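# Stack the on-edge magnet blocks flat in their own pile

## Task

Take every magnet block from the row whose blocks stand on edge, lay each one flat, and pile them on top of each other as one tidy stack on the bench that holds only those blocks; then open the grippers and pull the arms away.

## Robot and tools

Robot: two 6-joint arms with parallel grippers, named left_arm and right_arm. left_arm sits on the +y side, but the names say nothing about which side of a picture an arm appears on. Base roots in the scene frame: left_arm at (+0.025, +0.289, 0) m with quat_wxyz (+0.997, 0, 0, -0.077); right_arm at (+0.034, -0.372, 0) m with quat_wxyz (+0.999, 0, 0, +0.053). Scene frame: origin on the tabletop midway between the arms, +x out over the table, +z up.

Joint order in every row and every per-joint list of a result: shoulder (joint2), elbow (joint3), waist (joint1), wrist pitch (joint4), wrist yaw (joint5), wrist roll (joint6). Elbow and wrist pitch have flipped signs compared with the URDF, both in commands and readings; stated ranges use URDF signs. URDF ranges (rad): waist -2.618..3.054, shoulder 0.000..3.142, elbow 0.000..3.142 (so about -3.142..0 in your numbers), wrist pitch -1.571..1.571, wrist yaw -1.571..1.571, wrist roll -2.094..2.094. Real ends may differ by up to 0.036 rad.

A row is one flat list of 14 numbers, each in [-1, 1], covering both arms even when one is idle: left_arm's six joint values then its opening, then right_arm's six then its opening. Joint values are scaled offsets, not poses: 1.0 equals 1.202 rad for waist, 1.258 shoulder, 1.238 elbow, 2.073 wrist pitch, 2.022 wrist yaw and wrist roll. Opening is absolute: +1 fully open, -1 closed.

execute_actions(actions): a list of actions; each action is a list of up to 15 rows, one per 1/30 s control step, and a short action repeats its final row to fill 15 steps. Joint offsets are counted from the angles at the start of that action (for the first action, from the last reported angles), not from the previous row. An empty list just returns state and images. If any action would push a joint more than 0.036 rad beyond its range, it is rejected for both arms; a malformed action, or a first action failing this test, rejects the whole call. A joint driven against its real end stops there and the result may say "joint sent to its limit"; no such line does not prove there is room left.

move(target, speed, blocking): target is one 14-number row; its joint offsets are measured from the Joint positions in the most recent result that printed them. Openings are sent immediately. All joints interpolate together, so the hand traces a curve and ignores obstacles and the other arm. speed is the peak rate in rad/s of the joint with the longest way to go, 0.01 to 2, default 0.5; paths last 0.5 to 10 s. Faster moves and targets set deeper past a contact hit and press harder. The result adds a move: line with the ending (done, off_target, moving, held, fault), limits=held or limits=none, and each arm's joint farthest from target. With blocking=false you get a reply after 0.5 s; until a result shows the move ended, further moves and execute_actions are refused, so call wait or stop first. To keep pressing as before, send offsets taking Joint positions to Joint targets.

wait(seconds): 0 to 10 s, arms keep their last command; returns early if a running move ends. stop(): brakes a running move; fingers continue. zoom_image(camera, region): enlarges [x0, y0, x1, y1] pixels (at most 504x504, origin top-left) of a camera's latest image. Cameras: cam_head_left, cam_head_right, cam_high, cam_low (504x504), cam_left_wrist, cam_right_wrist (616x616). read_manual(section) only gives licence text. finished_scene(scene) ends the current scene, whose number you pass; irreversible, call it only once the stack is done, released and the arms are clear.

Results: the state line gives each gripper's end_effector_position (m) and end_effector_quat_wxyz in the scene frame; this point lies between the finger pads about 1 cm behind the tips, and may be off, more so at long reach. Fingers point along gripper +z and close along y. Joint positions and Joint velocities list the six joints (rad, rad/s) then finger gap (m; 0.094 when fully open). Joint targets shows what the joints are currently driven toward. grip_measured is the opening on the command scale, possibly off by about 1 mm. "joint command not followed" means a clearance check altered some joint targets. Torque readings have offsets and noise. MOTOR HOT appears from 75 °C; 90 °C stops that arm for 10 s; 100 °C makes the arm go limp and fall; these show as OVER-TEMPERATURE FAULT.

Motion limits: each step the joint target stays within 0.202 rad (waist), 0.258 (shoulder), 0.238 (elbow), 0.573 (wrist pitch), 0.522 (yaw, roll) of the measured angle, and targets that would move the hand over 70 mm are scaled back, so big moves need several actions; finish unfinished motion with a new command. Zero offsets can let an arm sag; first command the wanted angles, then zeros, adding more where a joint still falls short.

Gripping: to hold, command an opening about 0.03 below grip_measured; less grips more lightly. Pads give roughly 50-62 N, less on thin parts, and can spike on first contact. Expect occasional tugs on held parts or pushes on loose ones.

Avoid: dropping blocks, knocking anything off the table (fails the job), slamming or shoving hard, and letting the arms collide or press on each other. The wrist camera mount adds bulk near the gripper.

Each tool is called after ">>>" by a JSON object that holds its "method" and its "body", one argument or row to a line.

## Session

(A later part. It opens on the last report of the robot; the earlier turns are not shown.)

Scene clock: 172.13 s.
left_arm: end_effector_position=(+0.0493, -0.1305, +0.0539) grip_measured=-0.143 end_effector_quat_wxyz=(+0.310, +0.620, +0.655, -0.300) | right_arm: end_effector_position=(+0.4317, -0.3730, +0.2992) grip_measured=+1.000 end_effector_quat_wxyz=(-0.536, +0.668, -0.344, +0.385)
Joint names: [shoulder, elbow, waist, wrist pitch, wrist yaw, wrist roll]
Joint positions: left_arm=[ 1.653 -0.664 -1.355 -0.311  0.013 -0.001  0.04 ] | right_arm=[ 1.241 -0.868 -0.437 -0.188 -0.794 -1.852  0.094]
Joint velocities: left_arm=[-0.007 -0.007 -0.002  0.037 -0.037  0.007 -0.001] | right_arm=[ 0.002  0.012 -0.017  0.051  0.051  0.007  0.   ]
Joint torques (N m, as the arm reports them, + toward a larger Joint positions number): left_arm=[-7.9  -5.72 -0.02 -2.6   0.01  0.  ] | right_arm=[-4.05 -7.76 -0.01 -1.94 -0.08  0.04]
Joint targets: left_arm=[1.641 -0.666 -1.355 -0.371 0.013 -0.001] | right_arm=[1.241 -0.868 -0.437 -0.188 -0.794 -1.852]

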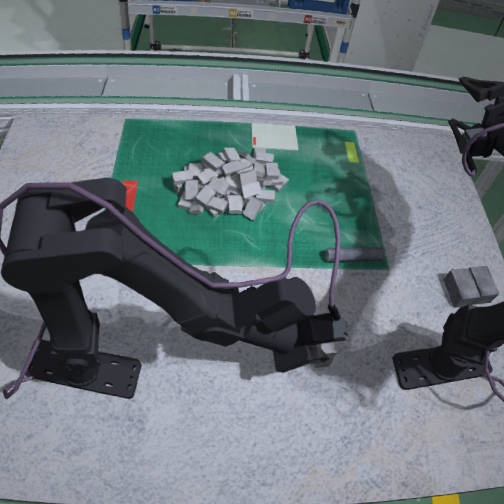

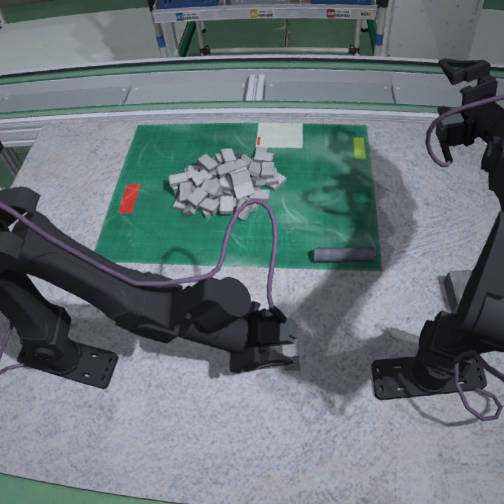

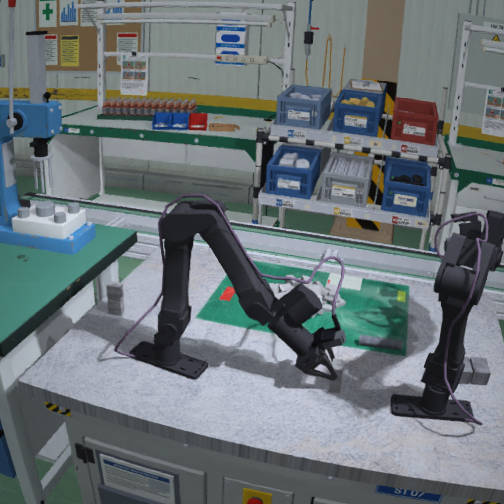

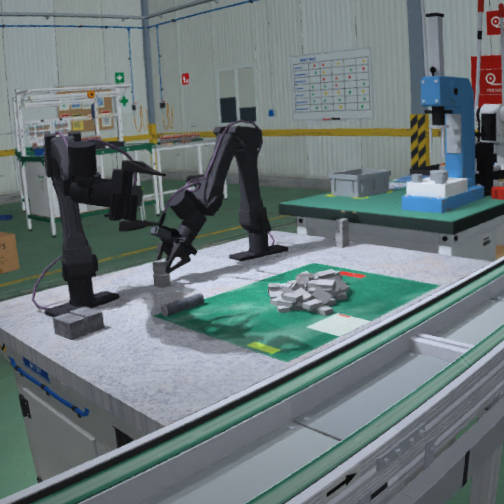

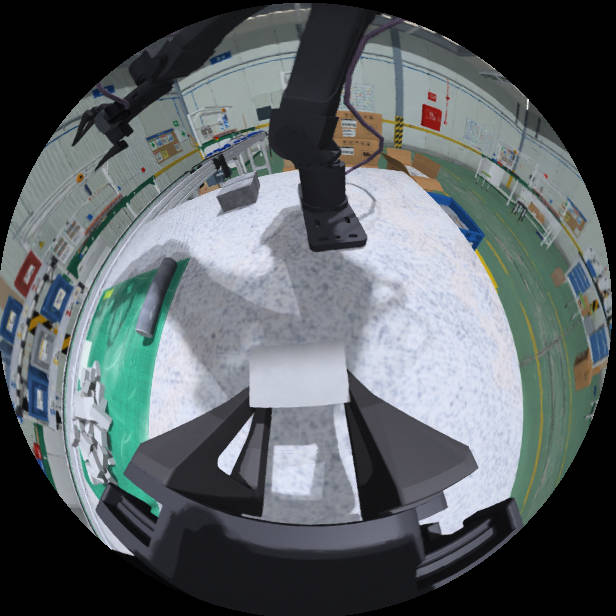

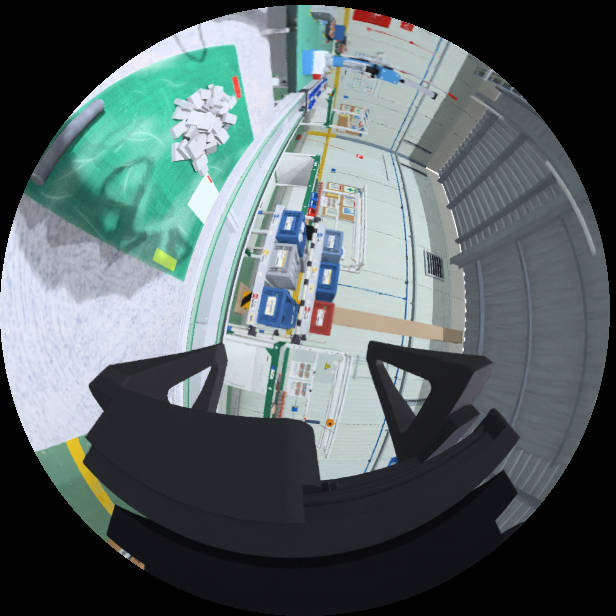

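>>> {"method": "execute_actions", "body": {
  "actions": [
    [[0.004,0,0,-0.03,0,0,-0.3,0,0,0,0,0,0,1]],
    [[0,0,0,-0.012,0,0,-0.3,0,0,0,0,0,0,1]],
    [[0,0,0,0,0,0,0.4,0,0,0,0,0,0,1]]
  ]
}}

>>> {"method": "move", "body": {
  "target": [-0.3,0,0,0,0,0,0.4,0,0,0,0,0,0,1],
  "speed": 0.3
}}

>>> {"method": "move", "body": {
  "target": [-0.2,0,0.6,0,0,0,0.4,0,0,0,0,0,0,1],
  "speed": 0.9
}}

>>> {"method": "zoom_image", "body": {
  "camera": "cam_low",
  "region": [110,210,220,310]
}}

>>> {"method": "zoom_image", "body": {
  "camera": "cam_high",
  "region": [290,330,380,420]
}}

Scene clock: 186.67 s.
left_arm: end_effector_position=(+0.0493, -0.1312, +0.0536) grip_measured=+0.398 end_effector_quat_wxyz=(+0.311, +0.619, +0.655, -0.301) | right_arm: end_effector_position=(+0.4317, -0.3730, +0.2992) grip_measured=+1.000 end_effector_quat_wxyz=(-0.536, +0.668, -0.344, +0.385)
Joint names: [shoulder, elbow, waist, wrist pitch, wrist yaw, wrist roll]
Joint positions: left_arm=[ 1.657 -0.664 -1.355 -0.317  0.013 -0.001  0.066] | right_arm=[ 1.241 -0.868 -0.437 -0.188 -0.794 -1.852  0.094]
Joint velocities: left_arm=[-0.007 -0.007  0.012 -0.066  0.022 -0.037 -0.001] | right_arm=[-0.002  0.007 -0.012  0.051  0.022 -0.007  0.   ]
Joint torques (N m, as the arm reports them, + toward a larger Joint positions number): left_arm=[-6.97 -5.6   0.01 -1.9   0.    0.  ] | right_arm=[-4.   -7.78  0.02 -1.93 -0.09  0.04]
Joint targets: left_arm=[1.657 -0.664 -1.355 -0.317 0.013 -0.001] | right_arm=[1.241 -0.868 -0.437 -0.188 -0.794 -1.852]

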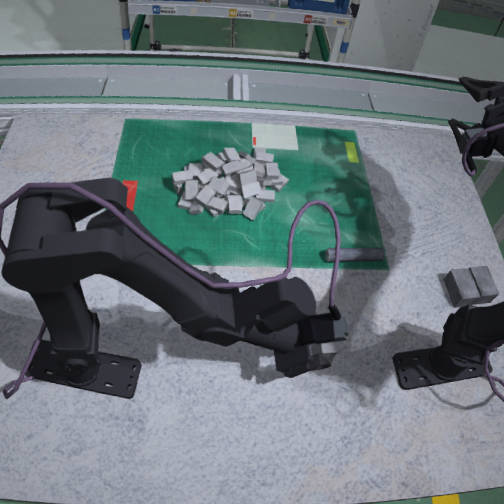

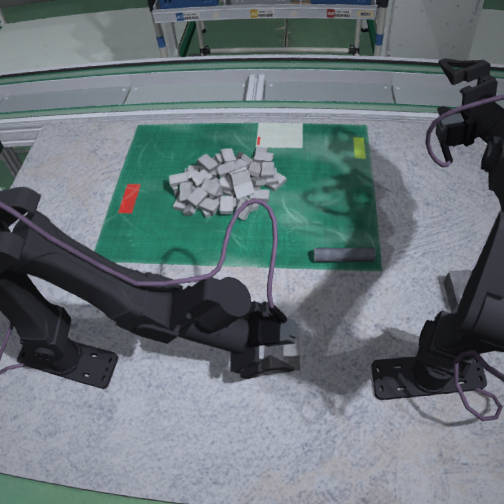

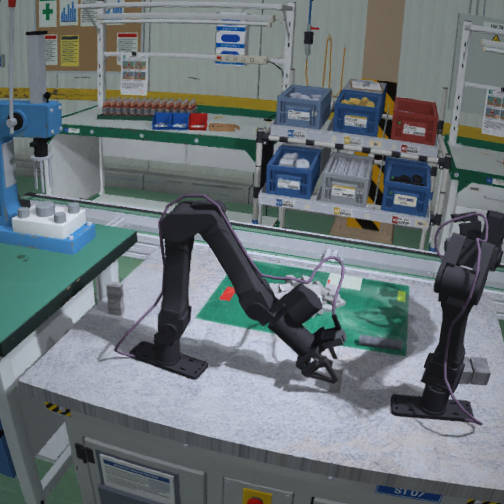

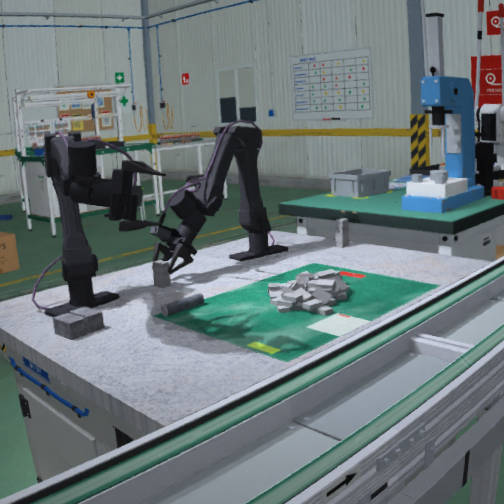

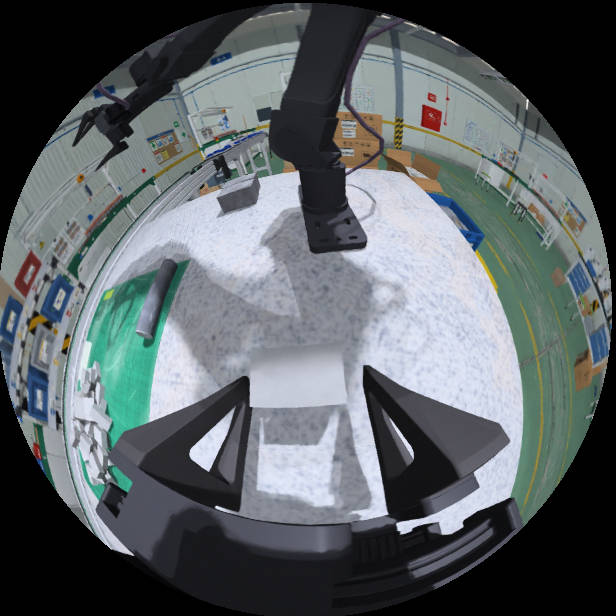

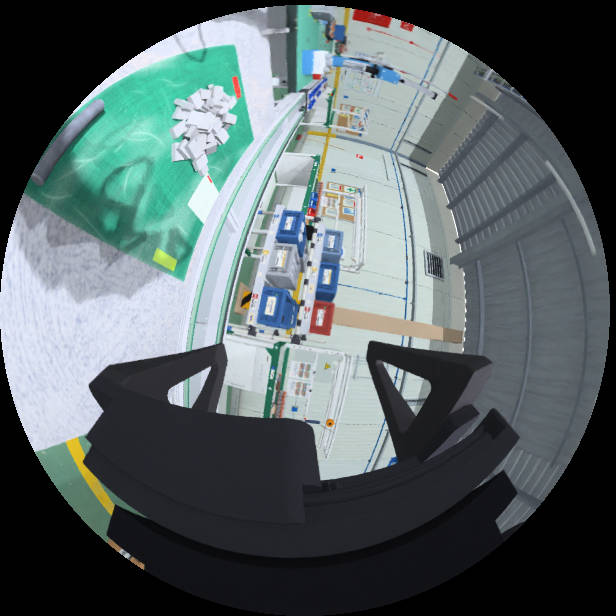

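Scene clock: 188.30 s.
left_arm: end_effector_position=(+0.0492, -0.1285, +0.1998) grip_measured=+0.398 end_effector_quat_wxyz=(+0.424, +0.557, +0.587, -0.407) | right_arm: end_effector_position=(+0.4317, -0.3730, +0.2992) grip_measured=+1.000 end_effector_quat_wxyz=(-0.536, +0.668, -0.344, +0.385)
Joint names: [shoulder, elbow, waist, wrist pitch, wrist yaw, wrist roll]
Joint positions: left_arm=[ 1.296 -0.664 -1.355 -0.318  0.013 -0.001  0.066] | right_arm=[ 1.241 -0.868 -0.437 -0.188 -0.794 -1.852  0.094]
Joint velocities: left_arm=[-0.007  0.012 -0.002 -0.007 -0.081 -0.022  0.001] | right_arm=[-0.002  0.032  0.007  0.022 -0.007  0.007  0.   ]
Joint torques (N m, as the arm reports them, + toward a larger Joint positions number): left_arm=[-5.95 -6.82  0.   -2.18  0.01  0.01] | right_arm=[-3.97 -7.81 -0.02 -1.94 -0.06  0.04]
Joint targets: left_arm=[1.280 -0.664 -1.355 -0.317 0.013 -0.001] | right_arm=[1.241 -0.868 -0.437 -0.188 -0.794 -1.852]
move: done; limits=none; left_arm: farthest joint: the shoulder, 0.016 radians from its target (0.378 radians at the start); right_arm: farthest joint: the waist, 0.000 radians from its target (0.000 radians at the start)

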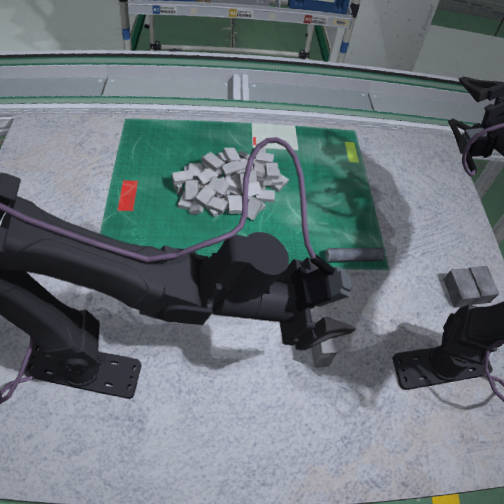

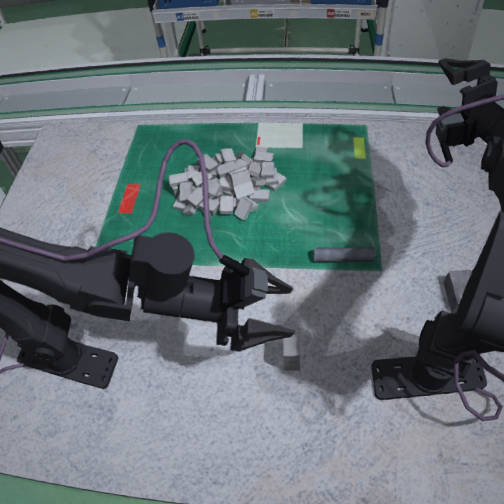

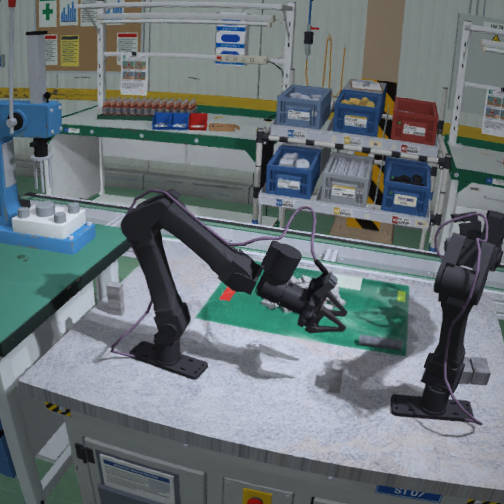

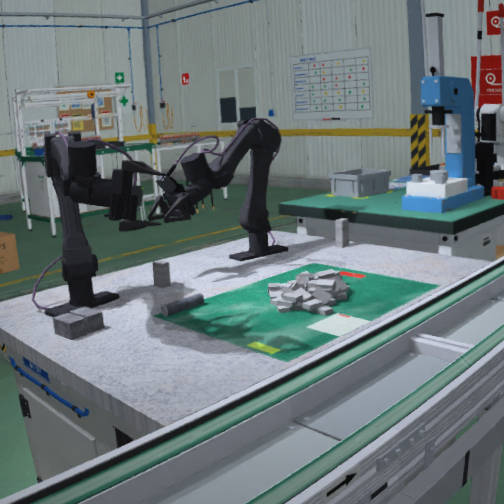

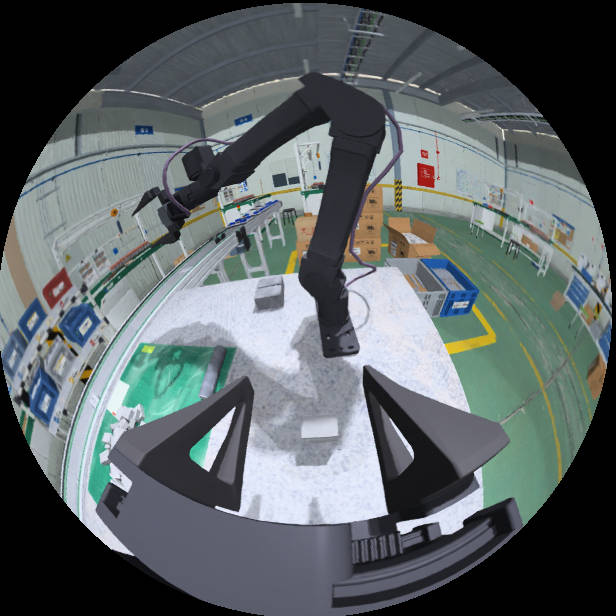

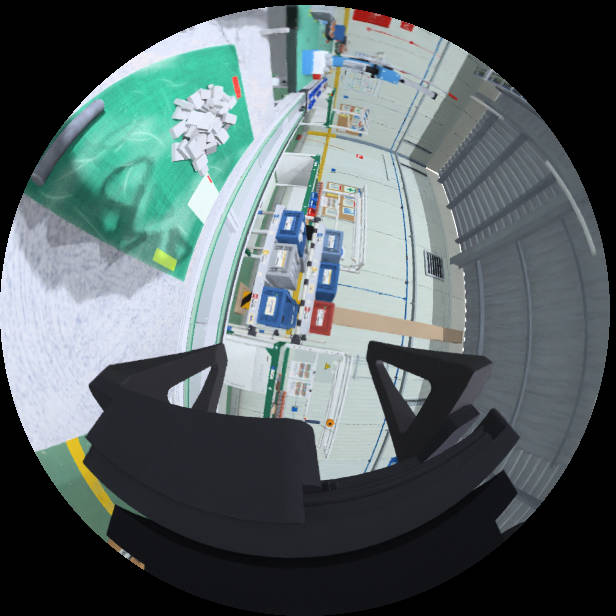

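Scene clock: 189.57 s.
left_arm: end_effector_position=(+0.2963, +0.0109, +0.2897) grip_measured=+0.398 end_effector_quat_wxyz=(+0.624, +0.287, +0.676, -0.266) | right_arm: end_effector_position=(+0.4317, -0.3730, +0.2992) grip_measured=+1.000 end_effector_quat_wxyz=(-0.536, +0.668, -0.344, +0.385)
Joint names: [shoulder, elbow, waist, wrist pitch, wrist yaw, wrist roll]
Joint positions: left_arm=[ 1.062 -0.664 -0.64  -0.318  0.011 -0.001  0.066] | right_arm=[ 1.241 -0.868 -0.437 -0.188 -0.794 -1.852  0.094]
Joint velocities: left_arm=[-0.002  0.017 -0.017 -0.022 -0.066 -0.037 -0.   ] | right_arm=[-0.012 -0.002  0.002  0.051  0.022  0.037  0.   ]
Joint torques (N m, as the arm reports them, + toward a larger Joint positions number): left_arm=[-4.24 -7.17  0.49 -2.21  0.04  0.  ] | right_arm=[-3.97 -7.78  0.   -1.92 -0.1   0.03]
Joint targets: left_arm=[1.044 -0.664 -0.634 -0.318 0.013 -0.001] | right_arm=[1.241 -0.868 -0.437 -0.188 -0.794 -1.852]
move: done; limits=none; left_arm: farthest joint: the shoulder, 0.017 radians from its target (0.251 radians at the start); right_arm: farthest joint: the waist, 0.000 radians from its target (0.000 radians at the start)

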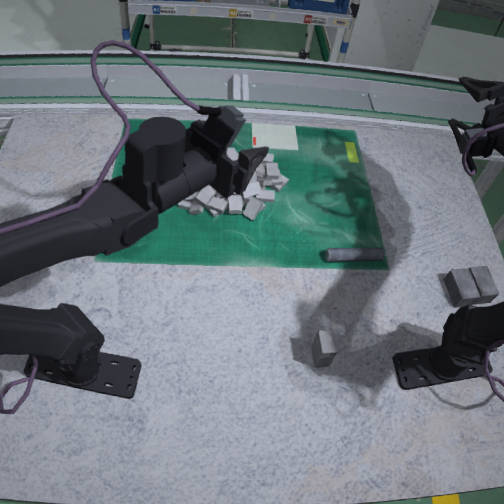

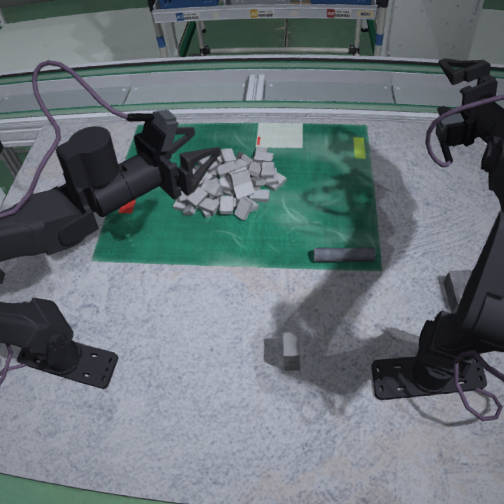

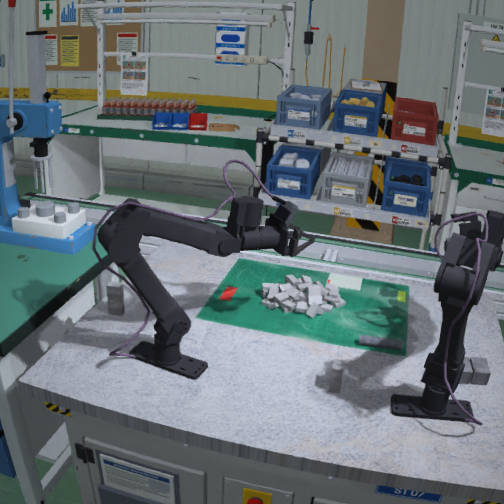

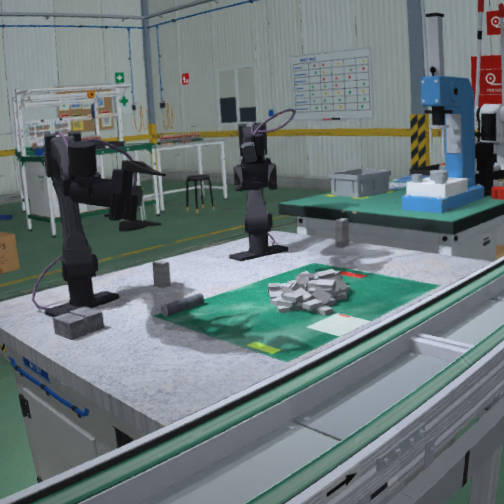

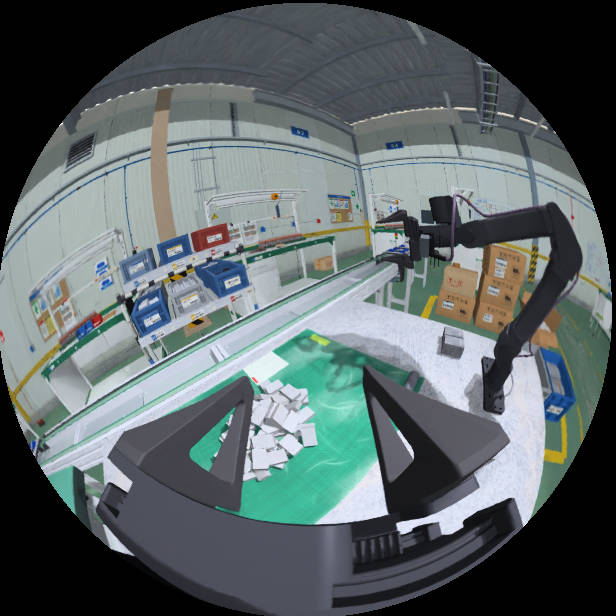

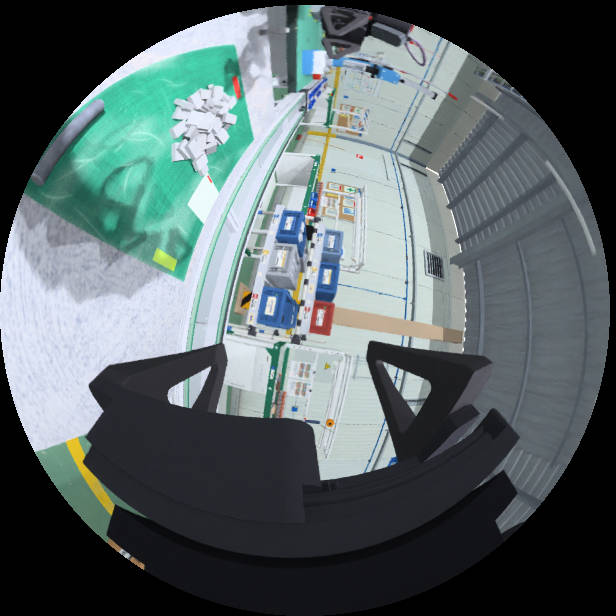

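Region (110, 210, 220, 310) of cam_low's 504x504 image, scaled by 4.582, with more detail than that image has; it fills the top 458 rows of this view, and the rest is white.

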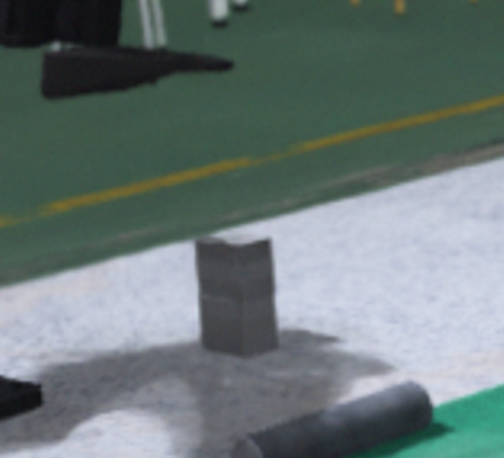

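Region (290, 330, 380, 420) of cam_high's 504x504 image, scaled by 5.600, with more detail than that image has.

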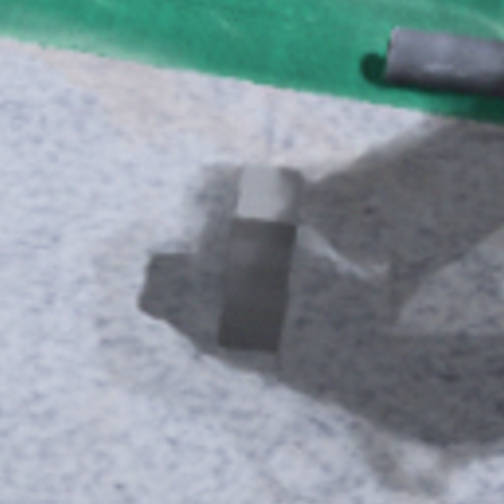

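>>> {"method": "finished_scene", "body": {
  "scene": 2
}}

The scene is finished: the task was done.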